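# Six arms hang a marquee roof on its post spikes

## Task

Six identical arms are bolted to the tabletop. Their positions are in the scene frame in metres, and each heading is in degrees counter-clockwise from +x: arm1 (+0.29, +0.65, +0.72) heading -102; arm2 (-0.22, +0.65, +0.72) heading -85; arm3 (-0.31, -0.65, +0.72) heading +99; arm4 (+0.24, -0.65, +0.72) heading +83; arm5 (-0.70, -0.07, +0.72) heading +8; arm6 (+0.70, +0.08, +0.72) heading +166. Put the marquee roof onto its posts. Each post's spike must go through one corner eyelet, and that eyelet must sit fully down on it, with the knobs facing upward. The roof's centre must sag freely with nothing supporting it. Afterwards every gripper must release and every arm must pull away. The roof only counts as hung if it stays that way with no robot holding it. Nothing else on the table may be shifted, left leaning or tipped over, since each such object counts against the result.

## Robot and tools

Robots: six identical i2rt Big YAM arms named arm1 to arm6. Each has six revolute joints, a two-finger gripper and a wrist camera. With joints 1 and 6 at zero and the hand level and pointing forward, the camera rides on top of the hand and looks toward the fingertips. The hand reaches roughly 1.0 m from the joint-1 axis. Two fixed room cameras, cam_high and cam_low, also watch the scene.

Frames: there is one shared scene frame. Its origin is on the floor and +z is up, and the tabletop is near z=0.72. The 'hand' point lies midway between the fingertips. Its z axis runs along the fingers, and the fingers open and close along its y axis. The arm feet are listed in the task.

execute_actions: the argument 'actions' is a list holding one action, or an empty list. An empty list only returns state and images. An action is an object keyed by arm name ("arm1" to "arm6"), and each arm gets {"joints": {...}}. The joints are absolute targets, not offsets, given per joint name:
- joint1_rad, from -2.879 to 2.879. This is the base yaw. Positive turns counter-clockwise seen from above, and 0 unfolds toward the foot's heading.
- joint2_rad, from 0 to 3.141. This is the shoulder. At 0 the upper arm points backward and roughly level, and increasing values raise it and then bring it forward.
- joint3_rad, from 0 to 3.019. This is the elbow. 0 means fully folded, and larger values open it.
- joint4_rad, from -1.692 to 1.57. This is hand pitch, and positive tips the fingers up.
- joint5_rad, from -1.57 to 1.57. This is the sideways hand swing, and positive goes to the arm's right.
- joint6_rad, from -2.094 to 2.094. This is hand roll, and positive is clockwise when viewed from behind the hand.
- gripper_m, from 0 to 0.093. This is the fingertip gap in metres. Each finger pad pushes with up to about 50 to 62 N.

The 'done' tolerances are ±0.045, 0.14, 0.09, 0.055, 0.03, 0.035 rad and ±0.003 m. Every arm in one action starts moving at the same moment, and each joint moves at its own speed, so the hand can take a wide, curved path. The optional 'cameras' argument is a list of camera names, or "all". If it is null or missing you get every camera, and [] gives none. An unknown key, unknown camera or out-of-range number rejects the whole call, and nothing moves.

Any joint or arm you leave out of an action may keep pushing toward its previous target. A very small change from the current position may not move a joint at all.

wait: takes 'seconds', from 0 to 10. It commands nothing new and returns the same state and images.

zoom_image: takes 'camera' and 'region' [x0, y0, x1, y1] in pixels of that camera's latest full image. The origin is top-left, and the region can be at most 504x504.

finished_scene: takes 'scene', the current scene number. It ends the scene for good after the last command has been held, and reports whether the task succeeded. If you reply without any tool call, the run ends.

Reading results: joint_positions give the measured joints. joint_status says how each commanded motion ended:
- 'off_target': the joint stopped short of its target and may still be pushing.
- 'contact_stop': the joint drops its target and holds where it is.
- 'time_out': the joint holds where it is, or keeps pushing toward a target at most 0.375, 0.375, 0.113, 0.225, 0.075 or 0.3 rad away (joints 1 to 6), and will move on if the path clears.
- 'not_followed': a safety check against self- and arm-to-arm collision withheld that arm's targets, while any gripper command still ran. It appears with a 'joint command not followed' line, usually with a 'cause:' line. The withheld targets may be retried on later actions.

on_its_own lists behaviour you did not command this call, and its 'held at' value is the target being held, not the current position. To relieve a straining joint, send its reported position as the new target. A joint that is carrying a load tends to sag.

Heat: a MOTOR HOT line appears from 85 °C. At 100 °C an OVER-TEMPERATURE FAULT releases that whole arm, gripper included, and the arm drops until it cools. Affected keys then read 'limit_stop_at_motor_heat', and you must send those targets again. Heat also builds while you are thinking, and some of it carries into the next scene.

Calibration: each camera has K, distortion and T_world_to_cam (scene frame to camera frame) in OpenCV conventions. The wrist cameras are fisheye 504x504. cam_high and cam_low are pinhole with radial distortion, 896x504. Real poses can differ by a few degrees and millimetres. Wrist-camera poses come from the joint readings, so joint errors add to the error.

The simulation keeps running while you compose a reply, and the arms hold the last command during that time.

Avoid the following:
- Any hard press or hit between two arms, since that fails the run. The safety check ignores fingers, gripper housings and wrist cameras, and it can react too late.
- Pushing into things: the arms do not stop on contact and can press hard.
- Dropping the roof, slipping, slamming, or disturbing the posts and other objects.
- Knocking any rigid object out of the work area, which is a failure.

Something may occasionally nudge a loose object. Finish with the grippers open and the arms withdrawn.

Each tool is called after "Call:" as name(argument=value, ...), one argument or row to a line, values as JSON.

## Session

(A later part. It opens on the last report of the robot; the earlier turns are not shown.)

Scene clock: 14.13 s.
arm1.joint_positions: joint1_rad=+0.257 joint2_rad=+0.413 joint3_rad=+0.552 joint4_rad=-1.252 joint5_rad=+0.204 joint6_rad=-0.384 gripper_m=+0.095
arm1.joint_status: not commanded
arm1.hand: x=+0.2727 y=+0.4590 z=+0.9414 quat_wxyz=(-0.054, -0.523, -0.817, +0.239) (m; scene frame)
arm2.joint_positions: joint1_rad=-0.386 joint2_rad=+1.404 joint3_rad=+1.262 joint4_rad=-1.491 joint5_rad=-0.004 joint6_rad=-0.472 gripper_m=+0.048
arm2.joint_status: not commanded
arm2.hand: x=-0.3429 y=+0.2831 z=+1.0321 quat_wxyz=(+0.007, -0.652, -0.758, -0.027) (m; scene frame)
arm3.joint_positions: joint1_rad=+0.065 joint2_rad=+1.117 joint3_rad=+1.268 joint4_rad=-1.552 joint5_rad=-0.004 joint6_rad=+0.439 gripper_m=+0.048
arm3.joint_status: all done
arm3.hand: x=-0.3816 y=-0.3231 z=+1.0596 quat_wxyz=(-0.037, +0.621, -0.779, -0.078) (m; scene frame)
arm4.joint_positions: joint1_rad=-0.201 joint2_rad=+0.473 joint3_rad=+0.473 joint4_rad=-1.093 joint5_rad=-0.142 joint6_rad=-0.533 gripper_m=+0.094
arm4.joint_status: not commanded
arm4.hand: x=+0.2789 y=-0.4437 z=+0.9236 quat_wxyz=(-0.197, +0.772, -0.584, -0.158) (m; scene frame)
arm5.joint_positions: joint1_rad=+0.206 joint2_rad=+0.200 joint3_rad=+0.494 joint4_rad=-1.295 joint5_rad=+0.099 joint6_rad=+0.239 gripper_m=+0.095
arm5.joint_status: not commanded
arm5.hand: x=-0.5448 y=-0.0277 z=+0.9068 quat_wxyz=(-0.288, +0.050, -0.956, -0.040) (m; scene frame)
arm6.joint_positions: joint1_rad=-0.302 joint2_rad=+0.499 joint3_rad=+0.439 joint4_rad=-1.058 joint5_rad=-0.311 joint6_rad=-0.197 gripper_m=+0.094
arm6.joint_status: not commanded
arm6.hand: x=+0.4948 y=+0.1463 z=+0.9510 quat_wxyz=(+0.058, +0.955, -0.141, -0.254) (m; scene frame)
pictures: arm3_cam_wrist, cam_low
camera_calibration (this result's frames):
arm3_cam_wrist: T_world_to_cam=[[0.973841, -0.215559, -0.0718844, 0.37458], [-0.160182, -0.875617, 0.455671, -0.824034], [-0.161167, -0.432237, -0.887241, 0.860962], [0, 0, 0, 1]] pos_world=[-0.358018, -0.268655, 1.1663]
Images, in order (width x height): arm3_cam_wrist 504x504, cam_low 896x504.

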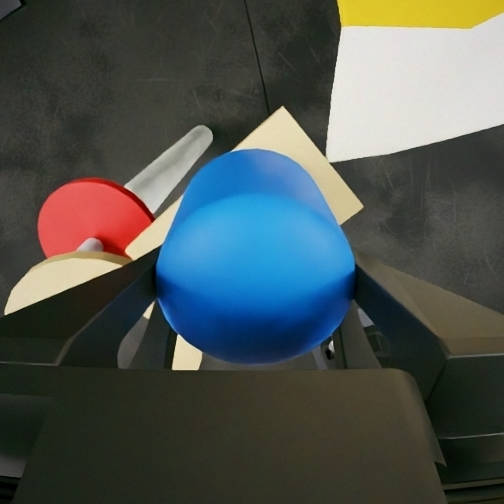

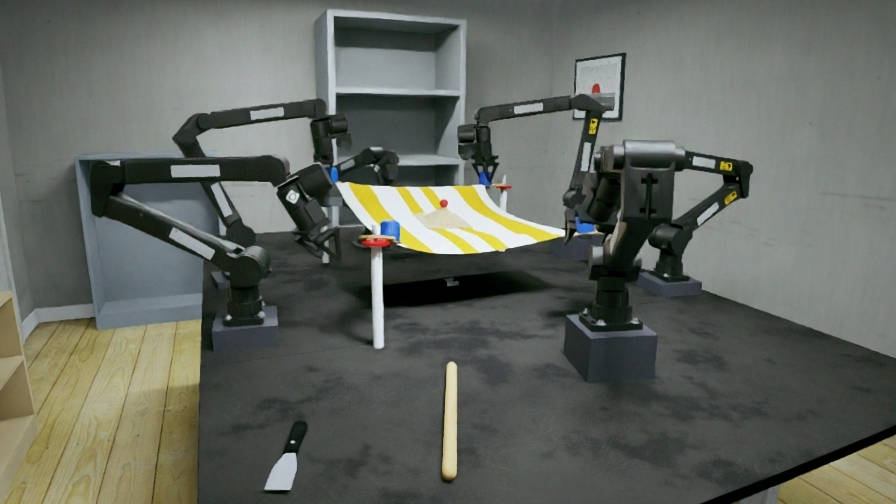

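Call:
execute_actions(
  actions=[
    {"arm3":{"joints":{"joint2_rad":1.21,"joint3_rad":1.16,"joint4_rad":-1.52}},"arm2":{"joints":{"joint2_rad":1.40,"joint3_rad":1.19,"joint4_rad":-1.41}}},
  ],
  cameras=["arm2_cam_wrist","arm3_cam_wrist","cam_low"],
)

Call:
zoom_image(
  camera="cam_low",
  region=[280,130,530,230],
)

Scene clock: 15.20 s.
arm1.joint_positions: joint1_rad=+0.257 joint2_rad=+0.413 joint3_rad=+0.552 joint4_rad=-1.252 joint5_rad=+0.204 joint6_rad=-0.384 gripper_m=+0.095
arm1.joint_status: not commanded
arm1.hand: x=+0.2727 y=+0.4590 z=+0.9414 quat_wxyz=(-0.054, -0.523, -0.817, +0.239) (m; scene frame)
arm2.joint_positions: joint1_rad=-0.385 joint2_rad=+1.403 joint3_rad=+1.210 joint4_rad=-1.417 joint5_rad=-0.002 joint6_rad=-0.472 gripper_m=+0.048
arm2.joint_status: all done
arm2.hand: x=-0.3435 y=+0.2807 z=+1.0133 quat_wxyz=(+0.003, -0.652, -0.758, -0.015) (m; scene frame)
arm3.joint_positions: joint1_rad=+0.059 joint2_rad=+1.116 joint3_rad=+1.248 joint4_rad=-1.526 joint5_rad=-0.012 joint6_rad=+0.428 gripper_m=+0.048
arm3.joint_status: all done
arm3.hand: x=-0.3816 y=-0.3207 z=+1.0524 quat_wxyz=(-0.035, +0.623, -0.777, -0.083) (m; scene frame)
arm4.joint_positions: joint1_rad=-0.201 joint2_rad=+0.473 joint3_rad=+0.473 joint4_rad=-1.093 joint5_rad=-0.142 joint6_rad=-0.533 gripper_m=+0.094
arm4.joint_status: not commanded
arm4.hand: x=+0.2789 y=-0.4437 z=+0.9236 quat_wxyz=(-0.197, +0.772, -0.584, -0.158) (m; scene frame)
arm5.joint_positions: joint1_rad=+0.206 joint2_rad=+0.200 joint3_rad=+0.494 joint4_rad=-1.295 joint5_rad=+0.099 joint6_rad=+0.239 gripper_m=+0.095
arm5.joint_status: not commanded
arm5.hand: x=-0.5448 y=-0.0277 z=+0.9068 quat_wxyz=(-0.288, +0.050, -0.956, -0.040) (m; scene frame)
arm6.joint_positions: joint1_rad=-0.302 joint2_rad=+0.499 joint3_rad=+0.439 joint4_rad=-1.058 joint5_rad=-0.311 joint6_rad=-0.197 gripper_m=+0.094
arm6.joint_status: not commanded
arm6.hand: x=+0.4948 y=+0.1463 z=+0.9510 quat_wxyz=(+0.058, +0.955, -0.141, -0.254) (m; scene frame)
pictures: arm2_cam_wrist, arm3_cam_wrist, cam_low
camera_calibration (this result's frames):
arm2_cam_wrist: T_world_to_cam=[[-0.986332, -0.159684, -0.0406197, -0.250709], [-0.151962, 0.786296, 0.59887, -0.868419], [-0.0636908, 0.596858, -0.799815, 0.738606], [0, 0, 0, 1]] pos_world=[-0.332207, 0.201958, 1.10063]
arm3_cam_wrist: T_world_to_cam=[[0.974663, -0.208641, -0.0806316, 0.386288], [-0.150718, -0.878944, 0.452483, -0.812745], [-0.165277, -0.428866, -0.88812, 0.856119], [0, 0, 0, 1]] pos_world=[-0.357499, -0.266602, 1.15924]
Images, in order (width x height): arm2_cam_wrist 504x504, arm3_cam_wrist 504x504, cam_low 896x504.

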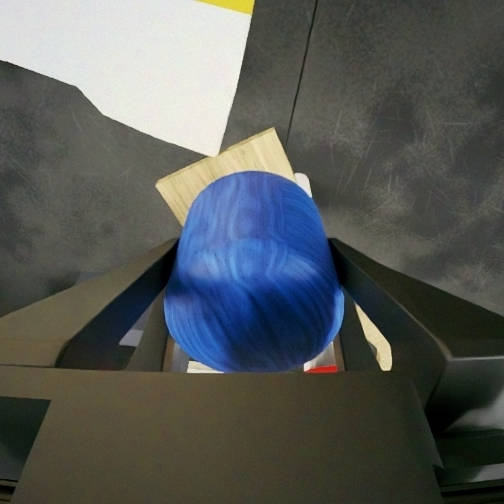

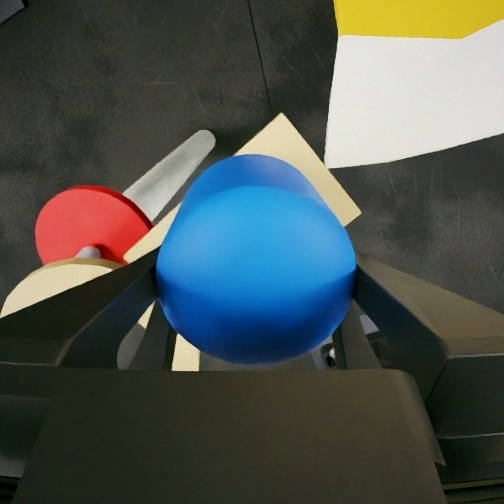

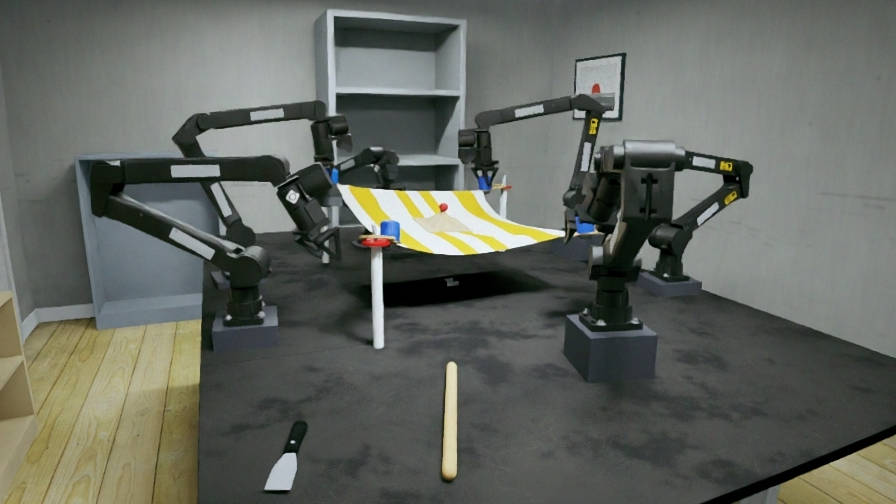

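Region (280, 130, 530, 230) of cam_low's 896x504 image, scaled by 2.016, with more detail than that image has; it fills the top 202 rows of this view, and the rest is white.

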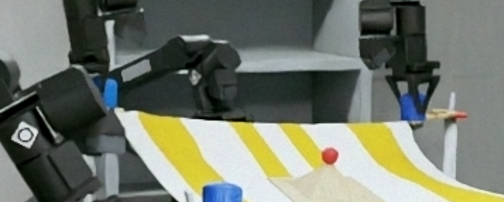

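Call:
execute_actions(
  actions=[
    {"arm2":{"joints":{"gripper_m":0.09}},"arm3":{"joints":{"joint2_rad":1.12,"joint3_rad":1.30,"joint4_rad":-1.62}}},
  ],
  cameras=[],
)

Call:
execute_actions(
  actions=[
    {"arm2":{"joints":{"joint2_rad":1.2,"joint3_rad":1.3,"joint4_rad":-1.6}},"arm3":{"joints":{"joint2_rad":1.24,"joint3_rad":1.36,"joint4_rad":-1.66}}},
  ],
  cameras=["arm2_cam_wrist","arm3_cam_wrist"],
)

Scene clock: 16.40 s.
arm1.joint_positions: joint1_rad=+0.257 joint2_rad=+0.413 joint3_rad=+0.552 joint4_rad=-1.252 joint5_rad=+0.204 joint6_rad=-0.384 gripper_m=+0.095
arm1.joint_status: not commanded
arm1.hand: x=+0.2727 y=+0.4590 z=+0.9414 quat_wxyz=(-0.054, -0.523, -0.817, +0.239) (m; scene frame)
arm2.joint_positions: joint1_rad=-0.385 joint2_rad=+1.403 joint3_rad=+1.186 joint4_rad=-1.417 joint5_rad=-0.002 joint6_rad=-0.472 gripper_m=+0.090
arm2.joint_status: all done
arm2.hand: x=-0.3411 y=+0.2880 z=+1.0045 quat_wxyz=(+0.008, -0.652, -0.758, -0.026) (m; scene frame)
arm3.joint_positions: joint1_rad=+0.059 joint2_rad=+1.108 joint3_rad=+1.268 joint4_rad=-1.590 joint5_rad=+0.001 joint6_rad=+0.435 gripper_m=+0.048
arm3.joint_status: all done
arm3.hand: x=-0.3766 y=-0.3333 z=+1.0607 quat_wxyz=(-0.033, +0.621, -0.780, -0.064) (m; scene frame)
arm4.joint_positions: joint1_rad=-0.201 joint2_rad=+0.473 joint3_rad=+0.473 joint4_rad=-1.093 joint5_rad=-0.142 joint6_rad=-0.533 gripper_m=+0.094
arm4.joint_status: not commanded
arm4.hand: x=+0.2789 y=-0.4437 z=+0.9236 quat_wxyz=(-0.197, +0.772, -0.584, -0.158) (m; scene frame)
arm5.joint_positions: joint1_rad=+0.206 joint2_rad=+0.200 joint3_rad=+0.494 joint4_rad=-1.295 joint5_rad=+0.099 joint6_rad=+0.239 gripper_m=+0.095
arm5.joint_status: not commanded
arm5.hand: x=-0.5448 y=-0.0277 z=+0.9068 quat_wxyz=(-0.288, +0.050, -0.956, -0.040) (m; scene frame)
arm6.joint_positions: joint1_rad=-0.302 joint2_rad=+0.499 joint3_rad=+0.439 joint4_rad=-1.058 joint5_rad=-0.311 joint6_rad=-0.197 gripper_m=+0.094
arm6.joint_status: not commanded
arm6.hand: x=+0.4948 y=+0.1463 z=+0.9510 quat_wxyz=(+0.058, +0.955, -0.141, -0.254) (m; scene frame)
pictures: none
No camera images: the call's "cameras" was empty. Leave "cameras" out to get every camera's image.

Scene clock: 17.60 s.
arm1.joint_positions: joint1_rad=+0.257 joint2_rad=+0.413 joint3_rad=+0.552 joint4_rad=-1.252 joint5_rad=+0.204 joint6_rad=-0.384 gripper_m=+0.095
arm1.joint_status: not commanded
arm1.hand: x=+0.2727 y=+0.4590 z=+0.9414 quat_wxyz=(-0.054, -0.523, -0.817, +0.239) (m; scene frame)
arm2.joint_positions: joint1_rad=-0.385 joint2_rad=+1.195 joint3_rad=+1.272 joint4_rad=-1.586 joint5_rad=-0.002 joint6_rad=-0.472 gripper_m=+0.090
arm2.joint_status: all done
arm2.hand: x=-0.3282 y=+0.3278 z=+1.1078 quat_wxyz=(-0.015, -0.651, -0.758, +0.031) (m; scene frame)
arm3.joint_positions: joint1_rad=+0.065 joint2_rad=+1.244 joint3_rad=+1.345 joint4_rad=-1.643 joint5_rad=+0.007 joint6_rad=+0.437 gripper_m=+0.048
arm3.joint_status: all done
arm3.hand: x=-0.3831 y=-0.3074 z=+1.0476 quat_wxyz=(-0.010, +0.624, -0.781, -0.013) (m; scene frame)
arm4.joint_positions: joint1_rad=-0.201 joint2_rad=+0.473 joint3_rad=+0.473 joint4_rad=-1.093 joint5_rad=-0.142 joint6_rad=-0.533 gripper_m=+0.094
arm4.joint_status: not commanded
arm4.hand: x=+0.2789 y=-0.4437 z=+0.9236 quat_wxyz=(-0.197, +0.772, -0.584, -0.158) (m; scene frame)
arm5.joint_positions: joint1_rad=+0.206 joint2_rad=+0.200 joint3_rad=+0.494 joint4_rad=-1.295 joint5_rad=+0.099 joint6_rad=+0.239 gripper_m=+0.095
arm5.joint_status: not commanded
arm5.hand: x=-0.5448 y=-0.0277 z=+0.9068 quat_wxyz=(-0.288, +0.050, -0.956, -0.040) (m; scene frame)
arm6.joint_positions: joint1_rad=-0.302 joint2_rad=+0.499 joint3_rad=+0.439 joint4_rad=-1.058 joint5_rad=-0.311 joint6_rad=-0.197 gripper_m=+0.094
arm6.joint_status: not commanded
arm6.hand: x=+0.4948 y=+0.1463 z=+0.9510 quat_wxyz=(+0.058, +0.955, -0.141, -0.254) (m; scene frame)
pictures: arm2_cam_wrist, arm3_cam_wrist
camera_calibration (this result's frames):
arm2_cam_wrist: T_world_to_cam=[[-0.986933, -0.161018, 0.00607862, -0.275792], [-0.133751, 0.839676, 0.52636, -0.890872], [-0.0898577, 0.518669, -0.85024, 0.860006], [0, 0, 0, 1]] pos_world=[-0.314065, 0.257577, 1.20181]
arm3_cam_wrist: T_world_to_cam=[[0.975608, -0.219497, -0.00324718, 0.30613], [-0.179693, -0.807014, 0.562529, -0.903342], [-0.126094, -0.548224, -0.826771, 0.771353], [0, 0, 0, 1]] pos_world=[-0.363724, -0.238941, 1.14688]
Images, in order (width x height): arm2_cam_wrist 504x504, arm3_cam_wrist 504x504.

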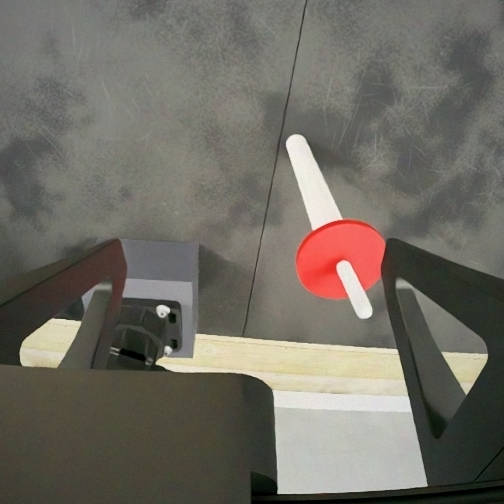

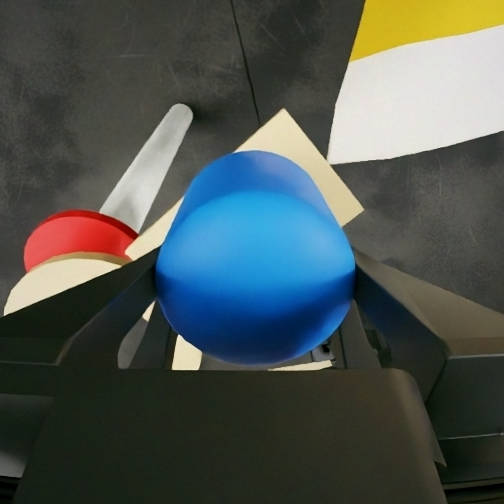

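Call:
execute_actions(
  actions=[
    {"arm3":{"joints":{"joint2_rad":1.22,"joint3_rad":1.22,"joint4_rad":-1.55}},"arm2":{"joints":{"joint2_rad":1.0,"joint1_rad":-0.1}}},
  ],
  cameras=["arm3_cam_wrist","cam_low","cam_high"],
)

Scene clock: 18.97 s.
arm1.joint_positions: joint1_rad=+0.257 joint2_rad=+0.413 joint3_rad=+0.552 joint4_rad=-1.252 joint5_rad=+0.204 joint6_rad=-0.384 gripper_m=+0.095
arm1.joint_status: not commanded
arm1.hand: x=+0.2727 y=+0.4590 z=+0.9414 quat_wxyz=(-0.054, -0.523, -0.817, +0.239) (m; scene frame)
arm2.joint_positions: joint1_rad=-0.103 joint2_rad=+0.996 joint3_rad=+1.272 joint4_rad=-1.586 joint5_rad=-0.001 joint6_rad=-0.472 gripper_m=+0.090
arm2.joint_status: all done
arm2.hand: x=-0.2324 y=+0.3491 z=+1.1678 quat_wxyz=(-0.068, -0.534, -0.835, +0.115) (m; scene frame)
arm3.joint_positions: joint1_rad=+0.063 joint2_rad=+1.210 joint3_rad=+1.251 joint4_rad=-1.550 joint5_rad=+0.003 joint6_rad=+0.437 gripper_m=+0.048
arm3.joint_status: all done
arm3.hand: x=-0.3824 y=-0.3104 z=+1.0231 quat_wxyz=(-0.016, +0.623, -0.781, -0.029) (m; scene frame)
arm4.joint_positions: joint1_rad=-0.201 joint2_rad=+0.473 joint3_rad=+0.473 joint4_rad=-1.093 joint5_rad=-0.142 joint6_rad=-0.533 gripper_m=+0.094
arm4.joint_status: not commanded
arm4.hand: x=+0.2789 y=-0.4437 z=+0.9236 quat_wxyz=(-0.197, +0.772, -0.584, -0.158) (m; scene frame)
arm5.joint_positions: joint1_rad=+0.206 joint2_rad=+0.200 joint3_rad=+0.494 joint4_rad=-1.295 joint5_rad=+0.099 joint6_rad=+0.239 gripper_m=+0.095
arm5.joint_status: not commanded
arm5.hand: x=-0.5448 y=-0.0277 z=+0.9068 quat_wxyz=(-0.288, +0.050, -0.956, -0.040) (m; scene frame)
arm6.joint_positions: joint1_rad=-0.302 joint2_rad=+0.499 joint3_rad=+0.439 joint4_rad=-1.058 joint5_rad=-0.311 joint6_rad=-0.197 gripper_m=+0.094
arm6.joint_status: not commanded
arm6.hand: x=+0.4948 y=+0.1463 z=+0.9510 quat_wxyz=(+0.058, +0.955, -0.141, -0.254) (m; scene frame)
pictures: arm3_cam_wrist, cam_high, cam_low
camera_calibration (this result's frames):
arm3_cam_wrist: T_world_to_cam=[[0.975105, -0.22079, -0.020549, 0.32183], [-0.175202, -0.823925, 0.538936, -0.871286], [-0.135923, -0.521919, -0.842096, 0.769612], [0, 0, 0, 1]] pos_world=[-0.361861, -0.245141, 1.12427]
Images, in order (width x height): arm3_cam_wrist 504x504, cam_high 896x504, cam_low 896x504.

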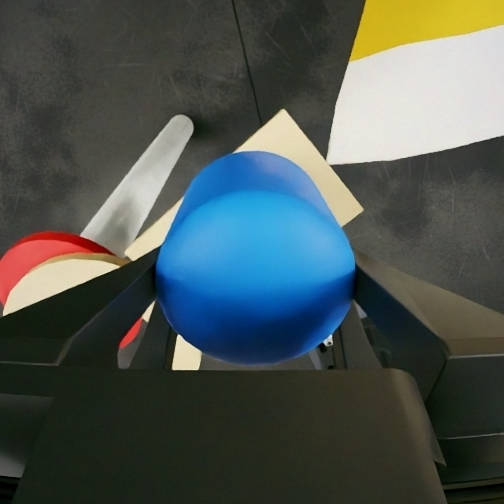

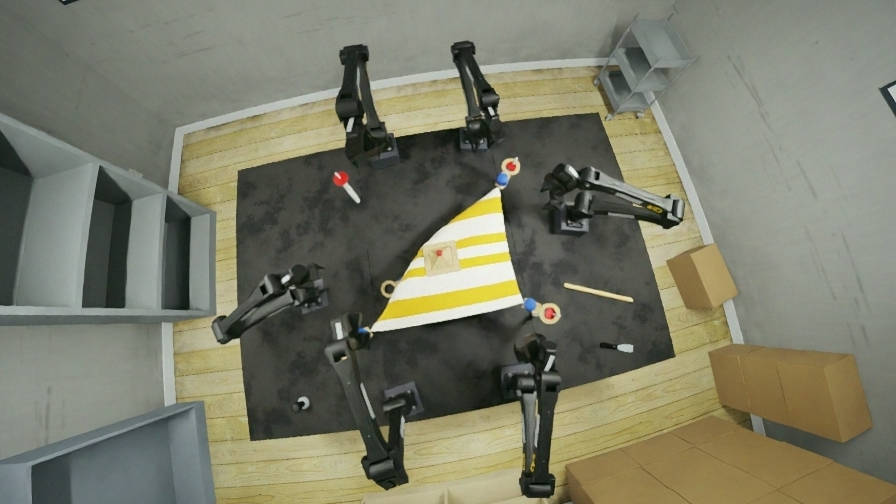

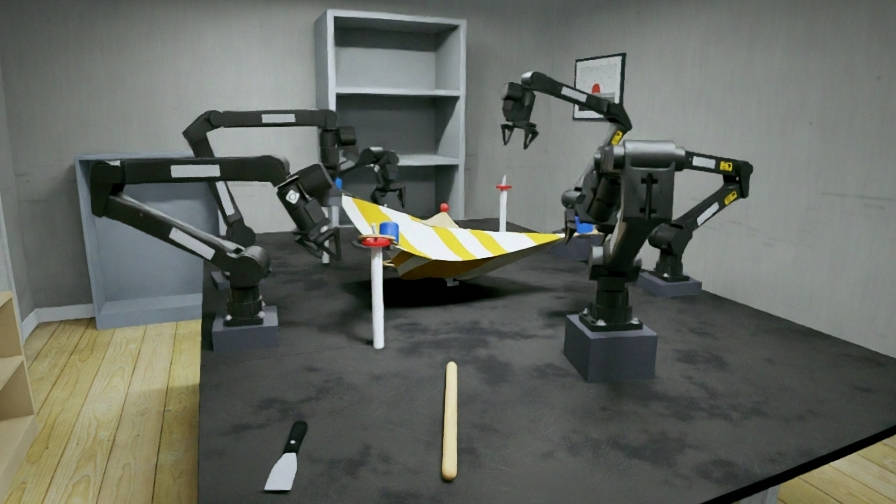

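Call:
execute_actions(
  actions=[
    {"arm3":{"joints":{"joint3_rad":1.17,"joint4_rad":-1.5}}},
  ],
  cameras=["arm3_cam_wrist","cam_high"],
)

Call:
zoom_image(
  camera="cam_high",
  region=[300,270,440,380],
)

Scene clock: 20.17 s.
arm1.joint_positions: joint1_rad=+0.257 joint2_rad=+0.413 joint3_rad=+0.552 joint4_rad=-1.252 joint5_rad=+0.204 joint6_rad=-0.384 gripper_m=+0.095
arm1.joint_status: not commanded
arm1.hand: x=+0.2727 y=+0.4590 z=+0.9414 quat_wxyz=(-0.054, -0.523, -0.817, +0.239) (m; scene frame)
arm2.joint_positions: joint1_rad=-0.103 joint2_rad=+0.996 joint3_rad=+1.272 joint4_rad=-1.586 joint5_rad=-0.001 joint6_rad=-0.472 gripper_m=+0.090
arm2.joint_status: not commanded
arm2.hand: x=-0.2324 y=+0.3491 z=+1.1678 quat_wxyz=(-0.068, -0.534, -0.835, +0.115) (m; scene frame)
arm3.joint_positions: joint1_rad=+0.063 joint2_rad=+1.180 joint3_rad=+1.220 joint4_rad=-1.505 joint5_rad=+0.003 joint6_rad=+0.437 gripper_m=+0.048
arm3.joint_status: all done
arm3.hand: x=-0.3823 y=-0.3109 z=+1.0210 quat_wxyz=(-0.026, +0.623, -0.781, -0.048) (m; scene frame)
arm4.joint_positions: joint1_rad=-0.201 joint2_rad=+0.473 joint3_rad=+0.473 joint4_rad=-1.093 joint5_rad=-0.142 joint6_rad=-0.533 gripper_m=+0.094
arm4.joint_status: not commanded
arm4.hand: x=+0.2789 y=-0.4437 z=+0.9236 quat_wxyz=(-0.197, +0.772, -0.584, -0.158) (m; scene frame)
arm5.joint_positions: joint1_rad=+0.206 joint2_rad=+0.200 joint3_rad=+0.494 joint4_rad=-1.295 joint5_rad=+0.099 joint6_rad=+0.239 gripper_m=+0.095
arm5.joint_status: not commanded
arm5.hand: x=-0.5448 y=-0.0277 z=+0.9068 quat_wxyz=(-0.288, +0.050, -0.956, -0.040) (m; scene frame)
arm6.joint_positions: joint1_rad=-0.302 joint2_rad=+0.499 joint3_rad=+0.439 joint4_rad=-1.058 joint5_rad=-0.311 joint6_rad=-0.197 gripper_m=+0.094
arm6.joint_status: not commanded
arm6.hand: x=+0.4948 y=+0.1463 z=+0.9510 quat_wxyz=(+0.058, +0.955, -0.141, -0.254) (m; scene frame)
pictures: arm3_cam_wrist, cam_high
camera_calibration (this result's frames):
arm3_cam_wrist: T_world_to_cam=[[0.974835, -0.219514, -0.0388553, 0.340548], [-0.1704, -0.84612, 0.50502, -0.840997], [-0.143735, -0.485691, -0.862232, 0.796424], [0, 0, 0, 1]] pos_world=[-0.36081, -0.250013, 1.12466]
Images, in order (width x height): arm3_cam_wrist 504x504, cam_high 896x504.

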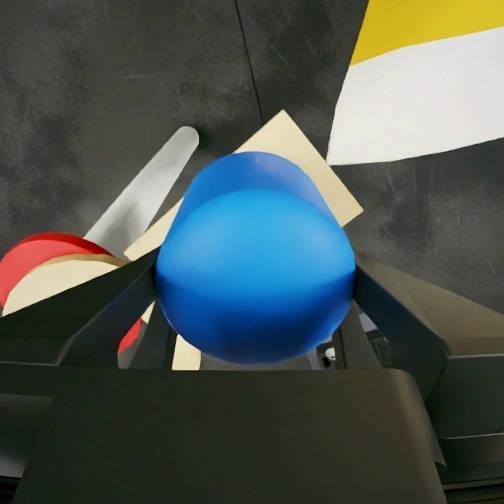

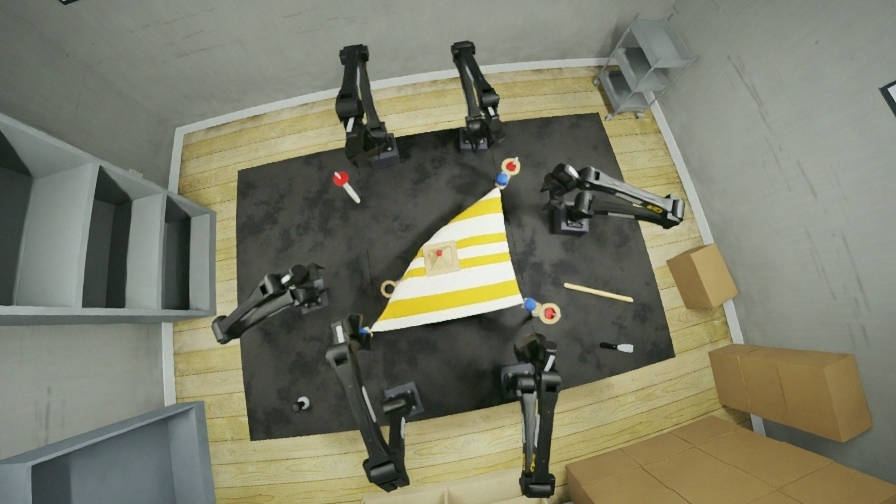

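Region (300, 270, 440, 380) of cam_high's 896x504 image, scaled by 3.600, with more detail than that image has; it fills the top 396 rows of this view, and the rest is white.

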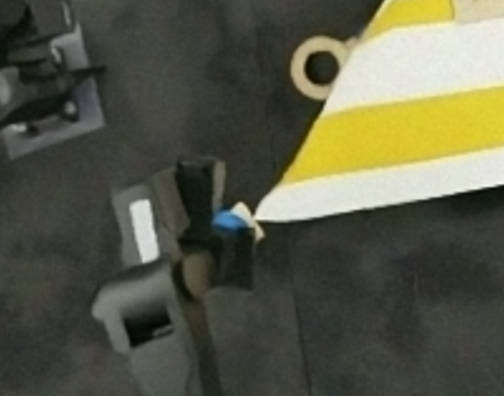

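Call:
execute_actions(
  actions=[
    {"arm3":{"joints":{"joint2_rad":1.19,"joint3_rad":1.37,"joint4_rad":-1.65}}},
  ],
  cameras=[],
)

Call:
execute_actions(
  actions=[
    {"arm3":{"joints":{"joint1_rad":0.0,"joint6_rad":0.0}}},
  ],
  cameras=["arm3_cam_wrist"],
)

Scene clock: 21.40 s.
arm1.joint_positions: joint1_rad=+0.257 joint2_rad=+0.413 joint3_rad=+0.552 joint4_rad=-1.252 joint5_rad=+0.204 joint6_rad=-0.384 gripper_m=+0.095
arm1.joint_status: not commanded
arm1.hand: x=+0.2727 y=+0.4590 z=+0.9414 quat_wxyz=(-0.054, -0.523, -0.817, +0.239) (m; scene frame)
arm2.joint_positions: joint1_rad=-0.103 joint2_rad=+0.996 joint3_rad=+1.272 joint4_rad=-1.586 joint5_rad=-0.001 joint6_rad=-0.472 gripper_m=+0.090
arm2.joint_status: not commanded
arm2.hand: x=-0.2324 y=+0.3491 z=+1.1678 quat_wxyz=(-0.068, -0.534, -0.835, +0.115) (m; scene frame)
arm3.joint_positions: joint1_rad=+0.065 joint2_rad=+1.208 joint3_rad=+1.319 joint4_rad=-1.616 joint5_rad=+0.003 joint6_rad=+0.456 gripper_m=+0.048
arm3.joint_status: all done
arm3.hand: x=-0.3828 y=-0.3123 z=+1.0496 quat_wxyz=(-0.017, +0.616, -0.787, -0.031) (m; scene frame)
arm4.joint_positions: joint1_rad=-0.201 joint2_rad=+0.473 joint3_rad=+0.473 joint4_rad=-1.093 joint5_rad=-0.142 joint6_rad=-0.533 gripper_m=+0.094
arm4.joint_status: not commanded
arm4.hand: x=+0.2789 y=-0.4437 z=+0.9236 quat_wxyz=(-0.197, +0.772, -0.584, -0.158) (m; scene frame)
arm5.joint_positions: joint1_rad=+0.206 joint2_rad=+0.200 joint3_rad=+0.494 joint4_rad=-1.295 joint5_rad=+0.099 joint6_rad=+0.239 gripper_m=+0.095
arm5.joint_status: not commanded
arm5.hand: x=-0.5448 y=-0.0277 z=+0.9068 quat_wxyz=(-0.288, +0.050, -0.956, -0.040) (m; scene frame)
arm6.joint_positions: joint1_rad=-0.302 joint2_rad=+0.499 joint3_rad=+0.439 joint4_rad=-1.058 joint5_rad=-0.311 joint6_rad=-0.197 gripper_m=+0.094
arm6.joint_status: not commanded
arm6.hand: x=+0.4948 y=+0.1463 z=+0.9510 quat_wxyz=(+0.058, +0.955, -0.141, -0.254) (m; scene frame)
pictures: none
No camera images: the call's "cameras" was empty. Leave "cameras" out to get every camera's image.

Scene clock: 23.83 s.
arm1.joint_positions: joint1_rad=+0.257 joint2_rad=+0.413 joint3_rad=+0.552 joint4_rad=-1.252 joint5_rad=+0.204 joint6_rad=-0.384 gripper_m=+0.095
arm1.joint_status: not commanded
arm1.hand: x=+0.2727 y=+0.4590 z=+0.9414 quat_wxyz=(-0.054, -0.523, -0.817, +0.239) (m; scene frame)
arm2.joint_positions: joint1_rad=-0.103 joint2_rad=+0.996 joint3_rad=+1.272 joint4_rad=-1.586 joint5_rad=-0.001 joint6_rad=-0.472 gripper_m=+0.090
arm2.joint_status: not commanded
arm2.hand: x=-0.2324 y=+0.3491 z=+1.1678 quat_wxyz=(-0.068, -0.534, -0.835, +0.115) (m; scene frame)
arm3.joint_positions: joint1_rad=+0.045 joint2_rad=+1.231 joint3_rad=+1.334 joint4_rad=-1.579 joint5_rad=-0.041 joint6_rad=+0.211 gripper_m=+0.048
arm3.joint_status: joint6_rad time_out (moved -0.245 of -0.456); the others done
arm3.on_its_own: joint6_rad reads +0.211 and still pushes toward +0.000 since a time_out
arm3.hand: x=-0.3863 y=-0.2963 z=+1.0486 quat_wxyz=(-0.010, +0.701, -0.711, -0.052) (m; scene frame)
arm4.joint_positions: joint1_rad=-0.201 joint2_rad=+0.473 joint3_rad=+0.473 joint4_rad=-1.093 joint5_rad=-0.142 joint6_rad=-0.533 gripper_m=+0.094
arm4.joint_status: not commanded
arm4.hand: x=+0.2789 y=-0.4437 z=+0.9236 quat_wxyz=(-0.197, +0.772, -0.584, -0.158) (m; scene frame)
arm5.joint_positions: joint1_rad=+0.206 joint2_rad=+0.200 joint3_rad=+0.494 joint4_rad=-1.295 joint5_rad=+0.099 joint6_rad=+0.239 gripper_m=+0.095
arm5.joint_status: not commanded
arm5.hand: x=-0.5448 y=-0.0277 z=+0.9068 quat_wxyz=(-0.288, +0.050, -0.956, -0.040) (m; scene frame)
arm6.joint_positions: joint1_rad=-0.302 joint2_rad=+0.499 joint3_rad=+0.439 joint4_rad=-1.058 joint5_rad=-0.311 joint6_rad=-0.197 gripper_m=+0.094
arm6.joint_status: not commanded
arm6.hand: x=+0.4948 y=+0.1463 z=+0.9510 quat_wxyz=(+0.058, +0.955, -0.141, -0.254) (m; scene frame)
pictures: arm3_cam_wrist
camera_calibration (this result's frames):
arm3_cam_wrist: T_world_to_cam=[[0.998397, -0.0112623, -0.05546, 0.436942], [0.0189501, -0.85689, 0.515151, -0.783966], [-0.0533249, -0.515376, -0.855304, 0.845595], [0, 0, 0, 1]] pos_world=[-0.376294, -0.231053, 1.15133]
Images, in order (width x height): arm3_cam_wrist 504x504.

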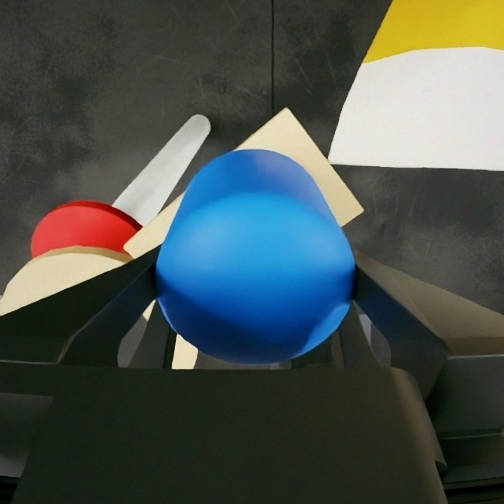

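Call:
execute_actions(
  actions=[
    {"arm3":{"joints":{"joint1_rad":0.065,"joint6_rad":0.44}}},
  ],
  cameras=[],
)

Call:
execute_actions(
  actions=[
    {"arm3":{"joints":{"joint2_rad":1.2,"joint3_rad":1.2,"joint4_rad":-1.54}}},
  ],
  cameras=[],
)

Call:
execute_actions(
  actions=[
    {"arm3":{"joints":{"gripper_m":0.09}}},
  ],
  cameras=[],
)

Call:
execute_actions(
  actions=[
    {"arm3":{"joints":{"joint2_rad":0.9,"joint3_rad":1.2,"joint6_rad":0}},"arm2":{"joints":{"joint1_rad":0.1,"joint6_rad":0,"joint2_rad":1.6,"joint3_rad":1.25,"joint4_rad":-1.25}}},
  ],
  cameras=["arm2_cam_wrist","cam_high","cam_low"],
)

Scene clock: 25.50 s.
arm1.joint_positions: joint1_rad=+0.257 joint2_rad=+0.413 joint3_rad=+0.552 joint4_rad=-1.252 joint5_rad=+0.204 joint6_rad=-0.384 gripper_m=+0.095
arm1.joint_status: not commanded
arm1.hand: x=+0.2727 y=+0.4590 z=+0.9414 quat_wxyz=(-0.054, -0.523, -0.817, +0.239) (m; scene frame)
arm2.joint_positions: joint1_rad=-0.103 joint2_rad=+0.996 joint3_rad=+1.272 joint4_rad=-1.586 joint5_rad=-0.001 joint6_rad=-0.472 gripper_m=+0.090
arm2.joint_status: not commanded
arm2.hand: x=-0.2324 y=+0.3491 z=+1.1678 quat_wxyz=(-0.068, -0.534, -0.835, +0.115) (m; scene frame)
arm3.joint_positions: joint1_rad=+0.065 joint2_rad=+1.211 joint3_rad=+1.335 joint4_rad=-1.624 joint5_rad=-0.002 joint6_rad=+0.434 gripper_m=+0.048
arm3.joint_status: all done
arm3.hand: x=-0.3838 y=-0.3108 z=+1.0548 quat_wxyz=(-0.016, +0.625, -0.780, -0.034) (m; scene frame)
arm4.joint_positions: joint1_rad=-0.201 joint2_rad=+0.473 joint3_rad=+0.473 joint4_rad=-1.093 joint5_rad=-0.142 joint6_rad=-0.533 gripper_m=+0.094
arm4.joint_status: not commanded
arm4.hand: x=+0.2789 y=-0.4437 z=+0.9236 quat_wxyz=(-0.197, +0.772, -0.584, -0.158) (m; scene frame)
arm5.joint_positions: joint1_rad=+0.206 joint2_rad=+0.200 joint3_rad=+0.494 joint4_rad=-1.295 joint5_rad=+0.099 joint6_rad=+0.239 gripper_m=+0.095
arm5.joint_status: not commanded
arm5.hand: x=-0.5448 y=-0.0277 z=+0.9068 quat_wxyz=(-0.288, +0.050, -0.956, -0.040) (m; scene frame)
arm6.joint_positions: joint1_rad=-0.302 joint2_rad=+0.499 joint3_rad=+0.439 joint4_rad=-1.058 joint5_rad=-0.311 joint6_rad=-0.197 gripper_m=+0.094
arm6.joint_status: not commanded
arm6.hand: x=+0.4948 y=+0.1463 z=+0.9510 quat_wxyz=(+0.058, +0.955, -0.141, -0.254) (m; scene frame)
pictures: none
No camera images: the call's "cameras" was empty. Leave "cameras" out to get every camera's image.

Scene clock: 26.30 s.
arm1.joint_positions: joint1_rad=+0.257 joint2_rad=+0.413 joint3_rad=+0.552 joint4_rad=-1.252 joint5_rad=+0.204 joint6_rad=-0.384 gripper_m=+0.095
arm1.joint_status: not commanded
arm1.hand: x=+0.2727 y=+0.4590 z=+0.9414 quat_wxyz=(-0.054, -0.523, -0.817, +0.239) (m; scene frame)
arm2.joint_positions: joint1_rad=-0.103 joint2_rad=+0.996 joint3_rad=+1.272 joint4_rad=-1.586 joint5_rad=-0.001 joint6_rad=-0.472 gripper_m=+0.090
arm2.joint_status: not commanded
arm2.hand: x=-0.2324 y=+0.3491 z=+1.1678 quat_wxyz=(-0.068, -0.534, -0.835, +0.115) (m; scene frame)
arm3.joint_positions: joint1_rad=+0.061 joint2_rad=+1.193 joint3_rad=+1.235 joint4_rad=-1.531 joint5_rad=+0.000 joint6_rad=+0.447 gripper_m=+0.048
arm3.joint_status: all done
arm3.hand: x=-0.3818 y=-0.3119 z=+1.0225 quat_wxyz=(-0.019, +0.618, -0.785, -0.038) (m; scene frame)
arm4.joint_positions: joint1_rad=-0.201 joint2_rad=+0.473 joint3_rad=+0.473 joint4_rad=-1.093 joint5_rad=-0.142 joint6_rad=-0.533 gripper_m=+0.094
arm4.joint_status: not commanded
arm4.hand: x=+0.2789 y=-0.4437 z=+0.9236 quat_wxyz=(-0.197, +0.772, -0.584, -0.158) (m; scene frame)
arm5.joint_positions: joint1_rad=+0.206 joint2_rad=+0.200 joint3_rad=+0.494 joint4_rad=-1.295 joint5_rad=+0.099 joint6_rad=+0.239 gripper_m=+0.095
arm5.joint_status: not commanded
arm5.hand: x=-0.5448 y=-0.0277 z=+0.9068 quat_wxyz=(-0.288, +0.050, -0.956, -0.040) (m; scene frame)
arm6.joint_positions: joint1_rad=-0.302 joint2_rad=+0.499 joint3_rad=+0.439 joint4_rad=-1.058 joint5_rad=-0.311 joint6_rad=-0.197 gripper_m=+0.094
arm6.joint_status: not commanded
arm6.hand: x=+0.4948 y=+0.1463 z=+0.9510 quat_wxyz=(+0.058, +0.955, -0.141, -0.254) (m; scene frame)
pictures: none
No camera images: the call's "cameras" was empty. Leave "cameras" out to get every camera's image.

Scene clock: 26.93 s.
arm1.joint_positions: joint1_rad=+0.257 joint2_rad=+0.413 joint3_rad=+0.552 joint4_rad=-1.252 joint5_rad=+0.204 joint6_rad=-0.384 gripper_m=+0.095
arm1.joint_status: not commanded
arm1.hand: x=+0.2727 y=+0.4590 z=+0.9414 quat_wxyz=(-0.054, -0.523, -0.817, +0.239) (m; scene frame)
arm2.joint_positions: joint1_rad=-0.103 joint2_rad=+0.996 joint3_rad=+1.272 joint4_rad=-1.586 joint5_rad=-0.001 joint6_rad=-0.472 gripper_m=+0.090
arm2.joint_status: not commanded
arm2.hand: x=-0.2324 y=+0.3491 z=+1.1678 quat_wxyz=(-0.068, -0.534, -0.835, +0.115) (m; scene frame)
arm3.joint_positions: joint1_rad=+0.061 joint2_rad=+1.193 joint3_rad=+1.212 joint4_rad=-1.531 joint5_rad=+0.001 joint6_rad=+0.447 gripper_m=+0.090
arm3.joint_status: all done
arm3.hand: x=-0.3806 y=-0.3170 z=+1.0135 quat_wxyz=(-0.014, +0.619, -0.785, -0.028) (m; scene frame)
arm4.joint_positions: joint1_rad=-0.201 joint2_rad=+0.473 joint3_rad=+0.473 joint4_rad=-1.093 joint5_rad=-0.142 joint6_rad=-0.533 gripper_m=+0.094
arm4.joint_status: not commanded
arm4.hand: x=+0.2789 y=-0.4437 z=+0.9236 quat_wxyz=(-0.197, +0.772, -0.584, -0.158) (m; scene frame)
arm5.joint_positions: joint1_rad=+0.206 joint2_rad=+0.200 joint3_rad=+0.494 joint4_rad=-1.295 joint5_rad=+0.099 joint6_rad=+0.239 gripper_m=+0.095
arm5.joint_status: not commanded
arm5.hand: x=-0.5448 y=-0.0277 z=+0.9068 quat_wxyz=(-0.288, +0.050, -0.956, -0.040) (m; scene frame)
arm6.joint_positions: joint1_rad=-0.302 joint2_rad=+0.499 joint3_rad=+0.439 joint4_rad=-1.058 joint5_rad=-0.311 joint6_rad=-0.197 gripper_m=+0.094
arm6.joint_status: not commanded
arm6.hand: x=+0.4948 y=+0.1463 z=+0.9510 quat_wxyz=(+0.058, +0.955, -0.141, -0.254) (m; scene frame)
pictures: none
No camera images: the call's "cameras" was empty. Leave "cameras" out to get every camera's image.

Scene clock: 28.43 s.
arm1.joint_positions: joint1_rad=+0.257 joint2_rad=+0.413 joint3_rad=+0.552 joint4_rad=-1.252 joint5_rad=+0.204 joint6_rad=-0.384 gripper_m=+0.095
arm1.joint_status: not commanded
arm1.hand: x=+0.2727 y=+0.4590 z=+0.9414 quat_wxyz=(-0.054, -0.523, -0.817, +0.239) (m; scene frame)
arm2.joint_positions: joint1_rad=+0.101 joint2_rad=+1.612 joint3_rad=+1.235 joint4_rad=-1.264 joint5_rad=+0.000 joint6_rad=-0.015 gripper_m=+0.090
arm2.joint_status: all done
arm2.hand: x=-0.1476 y=+0.2138 z=+0.9374 quat_wxyz=(+0.024, -0.640, -0.768, -0.020) (m; scene frame)
arm3.joint_positions: joint1_rad=+0.061 joint2_rad=+0.899 joint3_rad=+1.208 joint4_rad=-1.531 joint5_rad=+0.001 joint6_rad=+0.017 gripper_m=+0.090
arm3.joint_status: all done
arm3.hand: x=-0.3692 y=-0.3705 z=+1.0977 quat_wxyz=(-0.109, +0.760, -0.626, -0.137) (m; scene frame)
arm4.joint_positions: joint1_rad=-0.201 joint2_rad=+0.473 joint3_rad=+0.473 joint4_rad=-1.093 joint5_rad=-0.142 joint6_rad=-0.533 gripper_m=+0.094
arm4.joint_status: not commanded
arm4.hand: x=+0.2789 y=-0.4437 z=+0.9236 quat_wxyz=(-0.197, +0.772, -0.584, -0.158) (m; scene frame)
arm5.joint_positions: joint1_rad=+0.206 joint2_rad=+0.200 joint3_rad=+0.494 joint4_rad=-1.295 joint5_rad=+0.099 joint6_rad=+0.239 gripper_m=+0.095
arm5.joint_status: not commanded
arm5.hand: x=-0.5448 y=-0.0277 z=+0.9068 quat_wxyz=(-0.288, +0.050, -0.956, -0.040) (m; scene frame)
arm6.joint_positions: joint1_rad=-0.302 joint2_rad=+0.499 joint3_rad=+0.439 joint4_rad=-1.058 joint5_rad=-0.311 joint6_rad=-0.197 gripper_m=+0.094
arm6.joint_status: not commanded
arm6.hand: x=+0.4948 y=+0.1463 z=+0.9510 quat_wxyz=(+0.058, +0.955, -0.141, -0.254) (m; scene frame)
pictures: arm2_cam_wrist, cam_high, cam_low
camera_calibration (this result's frames):
arm2_cam_wrist: T_world_to_cam=[[-0.981906, -0.188041, -0.0223701, -0.0816206], [-0.160013, 0.760715, 0.629054, -0.764618], [-0.101271, 0.621251, -0.77704, 0.698245], [0, 0, 0, 1]] pos_world=[-0.131781, 0.132523, 1.02172]
Images, in order (width x height): arm2_cam_wrist 504x504, cam_high 896x504, cam_low 896x504.

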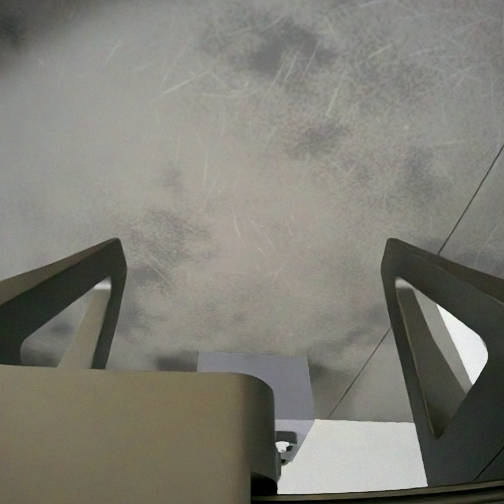

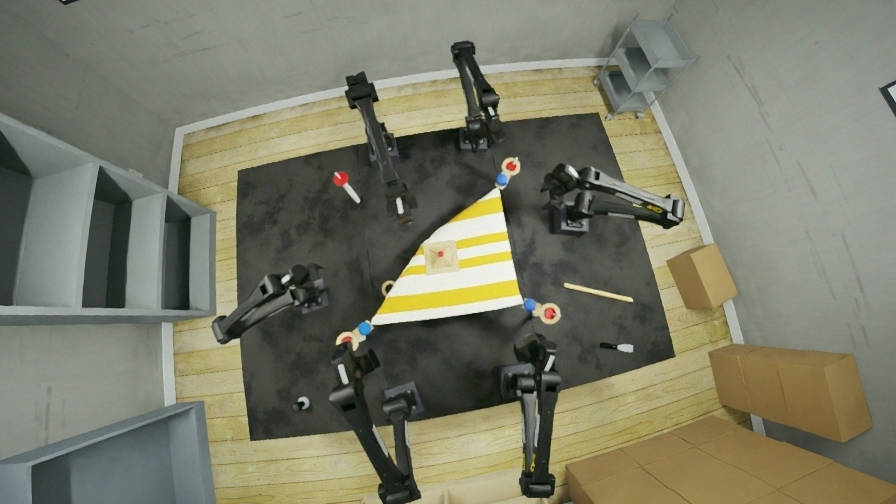

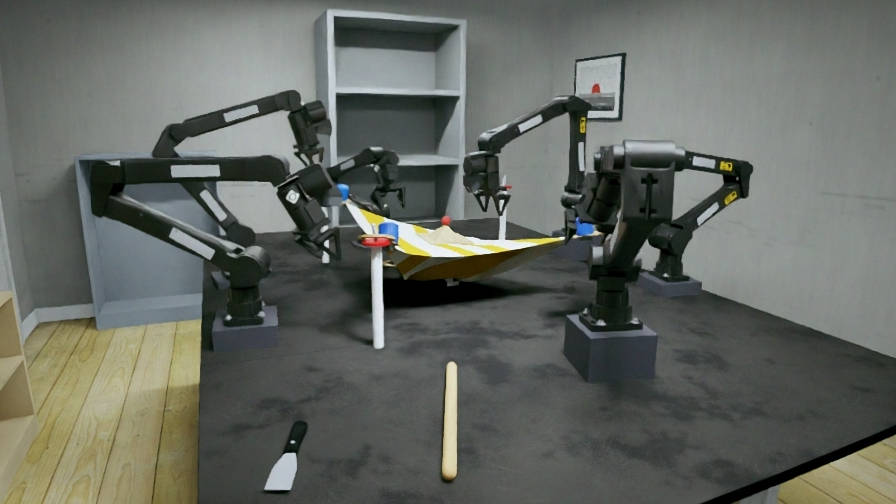

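Call:
execute_actions(
  actions=[
    {"arm5":{"joints":{"joint1_rad":-0.09,"joint2_rad":1.43,"joint3_rad":1.15,"joint4_rad":-1.27,"joint5_rad":0,"joint6_rad":0}},"arm2":{"joints":{"joint2_rad":1.0,"joint1_rad":-0.1,"joint4_rad":-1.5}}},
  ],
  cameras=["arm5_cam_wrist","cam_high"],
)

Scene clock: 30.40 s.
arm1.joint_positions: joint1_rad=+0.257 joint2_rad=+0.413 joint3_rad=+0.552 joint4_rad=-1.252 joint5_rad=+0.204 joint6_rad=-0.384 gripper_m=+0.095
arm1.joint_status: not commanded
arm1.hand: x=+0.2727 y=+0.4590 z=+0.9414 quat_wxyz=(-0.054, -0.523, -0.817, +0.239) (m; scene frame)
arm2.joint_positions: joint1_rad=-0.110 joint2_rad=+0.995 joint3_rad=+1.235 joint4_rad=-1.486 joint5_rad=+0.001 joint6_rad=-0.013 gripper_m=+0.090
arm2.joint_status: all done
arm2.hand: x=-0.2357 y=+0.3311 z=+1.1594 quat_wxyz=(-0.114, -0.709, -0.685, +0.121) (m; scene frame)
arm3.joint_positions: joint1_rad=+0.061 joint2_rad=+0.899 joint3_rad=+1.208 joint4_rad=-1.531 joint5_rad=+0.001 joint6_rad=+0.016 gripper_m=+0.090
arm3.joint_status: not commanded
arm3.hand: x=-0.3692 y=-0.3705 z=+1.0977 quat_wxyz=(-0.109, +0.760, -0.625, -0.137) (m; scene frame)
arm4.joint_positions: joint1_rad=-0.201 joint2_rad=+0.473 joint3_rad=+0.473 joint4_rad=-1.093 joint5_rad=-0.142 joint6_rad=-0.533 gripper_m=+0.094
arm4.joint_status: not commanded
arm4.hand: x=+0.2789 y=-0.4437 z=+0.9236 quat_wxyz=(-0.197, +0.772, -0.584, -0.158) (m; scene frame)
arm5.joint_positions: joint1_rad=-0.083 joint2_rad=+1.436 joint3_rad=+1.112 joint4_rad=-1.272 joint5_rad=+0.003 joint6_rad=+0.007 gripper_m=+0.095
arm5.joint_status: all done
arm5.hand: x=-0.3089 y=-0.0382 z=+0.8799 quat_wxyz=(+0.007, +0.038, -0.999, +0.001) (m; scene frame)
arm6.joint_positions: joint1_rad=-0.302 joint2_rad=+0.499 joint3_rad=+0.439 joint4_rad=-1.058 joint5_rad=-0.311 joint6_rad=-0.197 gripper_m=+0.094
arm6.joint_status: not commanded
arm6.hand: x=+0.4948 y=+0.1463 z=+0.9510 quat_wxyz=(+0.058, +0.955, -0.141, -0.254) (m; scene frame)
pictures: arm5_cam_wrist, cam_high
camera_calibration (this result's frames):
arm5_cam_wrist: T_world_to_cam=[[0.0895684, -0.995976, 0.00308997, -0.0108808], [-0.799295, -0.0700291, 0.596845, -0.770141], [-0.594226, -0.0559282, -0.802351, 0.646162], [0, 0, 0, 1]] pos_world=[-0.230629, -0.0286307, 0.978137]
Images, in order (width x height): arm5_cam_wrist 504x504, cam_high 896x504.

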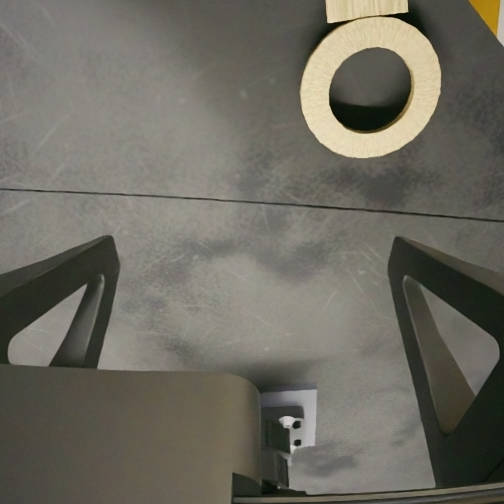

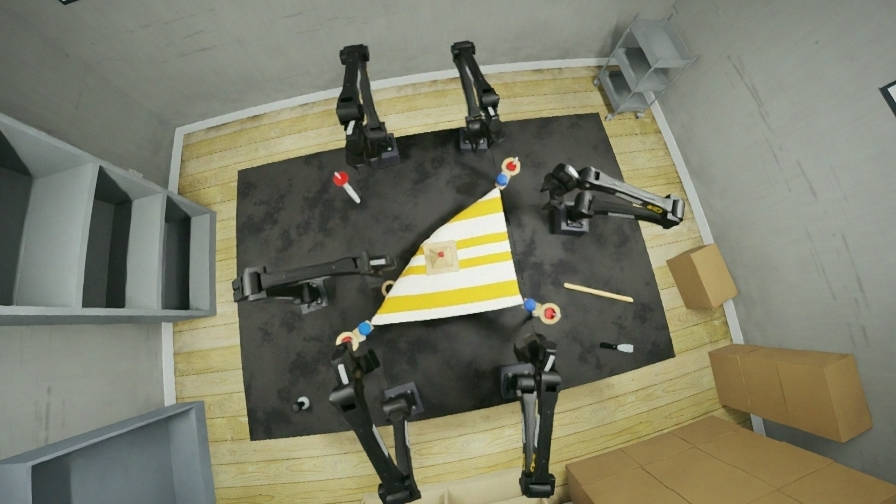

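Call:
execute_actions(
  actions=[
    {"arm5":{"joints":{"joint1_rad":-0.175,"joint2_rad":1.72,"joint3_rad":1.07,"joint4_rad":-0.92,"gripper_m":0.04}}},
  ],
  cameras=["arm5_cam_wrist"],
)

Scene clock: 32.10 s.
arm1.joint_positions: joint1_rad=+0.257 joint2_rad=+0.413 joint3_rad=+0.552 joint4_rad=-1.252 joint5_rad=+0.204 joint6_rad=-0.384 gripper_m=+0.095
arm1.joint_status: not commanded
arm1.hand: x=+0.2727 y=+0.4590 z=+0.9414 quat_wxyz=(-0.054, -0.523, -0.817, +0.239) (m; scene frame)
arm2.joint_positions: joint1_rad=-0.110 joint2_rad=+0.995 joint3_rad=+1.235 joint4_rad=-1.486 joint5_rad=+0.001 joint6_rad=-0.013 gripper_m=+0.090
arm2.joint_status: not commanded
arm2.hand: x=-0.2357 y=+0.3311 z=+1.1594 quat_wxyz=(-0.114, -0.709, -0.685, +0.121) (m; scene frame)
arm3.joint_positions: joint1_rad=+0.061 joint2_rad=+0.899 joint3_rad=+1.208 joint4_rad=-1.531 joint5_rad=+0.001 joint6_rad=+0.016 gripper_m=+0.090
arm3.joint_status: not commanded
arm3.hand: x=-0.3692 y=-0.3705 z=+1.0977 quat_wxyz=(-0.109, +0.760, -0.625, -0.137) (m; scene frame)
arm4.joint_positions: joint1_rad=-0.201 joint2_rad=+0.473 joint3_rad=+0.473 joint4_rad=-1.093 joint5_rad=-0.142 joint6_rad=-0.533 gripper_m=+0.094
arm4.joint_status: not commanded
arm4.hand: x=+0.2789 y=-0.4437 z=+0.9236 quat_wxyz=(-0.197, +0.772, -0.584, -0.158) (m; scene frame)
arm5.joint_positions: joint1_rad=-0.178 joint2_rad=+1.721 joint3_rad=+1.067 joint4_rad=-0.928 joint5_rad=+0.001 joint6_rad=+0.007 gripper_m=+0.040
arm5.joint_status: all done
arm5.hand: x=-0.2542 y=-0.0757 z=+0.7495 quat_wxyz=(+0.000, -0.009, -1.000, -0.001) (m; scene frame)
arm6.joint_positions: joint1_rad=-0.302 joint2_rad=+0.499 joint3_rad=+0.439 joint4_rad=-1.058 joint5_rad=-0.311 joint6_rad=-0.197 gripper_m=+0.094
arm6.joint_status: not commanded
arm6.hand: x=+0.4948 y=+0.1463 z=+0.9510 quat_wxyz=(+0.058, +0.955, -0.141, -0.254) (m; scene frame)
pictures: arm5_cam_wrist
camera_calibration (this result's frames):
arm5_cam_wrist: T_world_to_cam=[[-0.00459287, -0.999989, 0.000601104, -0.0750279], [-0.810822, 0.00407586, 0.585278, -0.639881], [-0.585274, 0.00220072, -0.810832, 0.585033], [0, 0, 0, 1]] pos_world=[-0.17677, -0.0737066, 0.848917]
Images, in order (width x height): arm5_cam_wrist 504x504.

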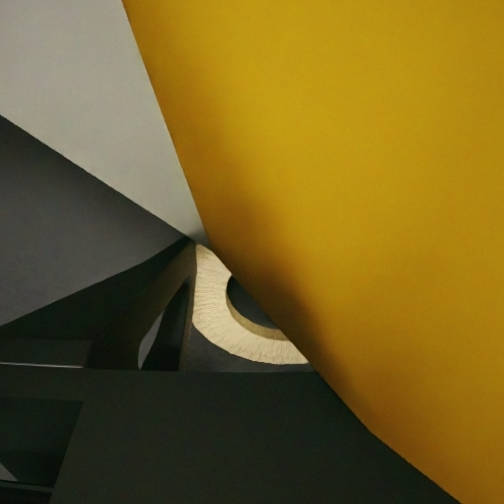

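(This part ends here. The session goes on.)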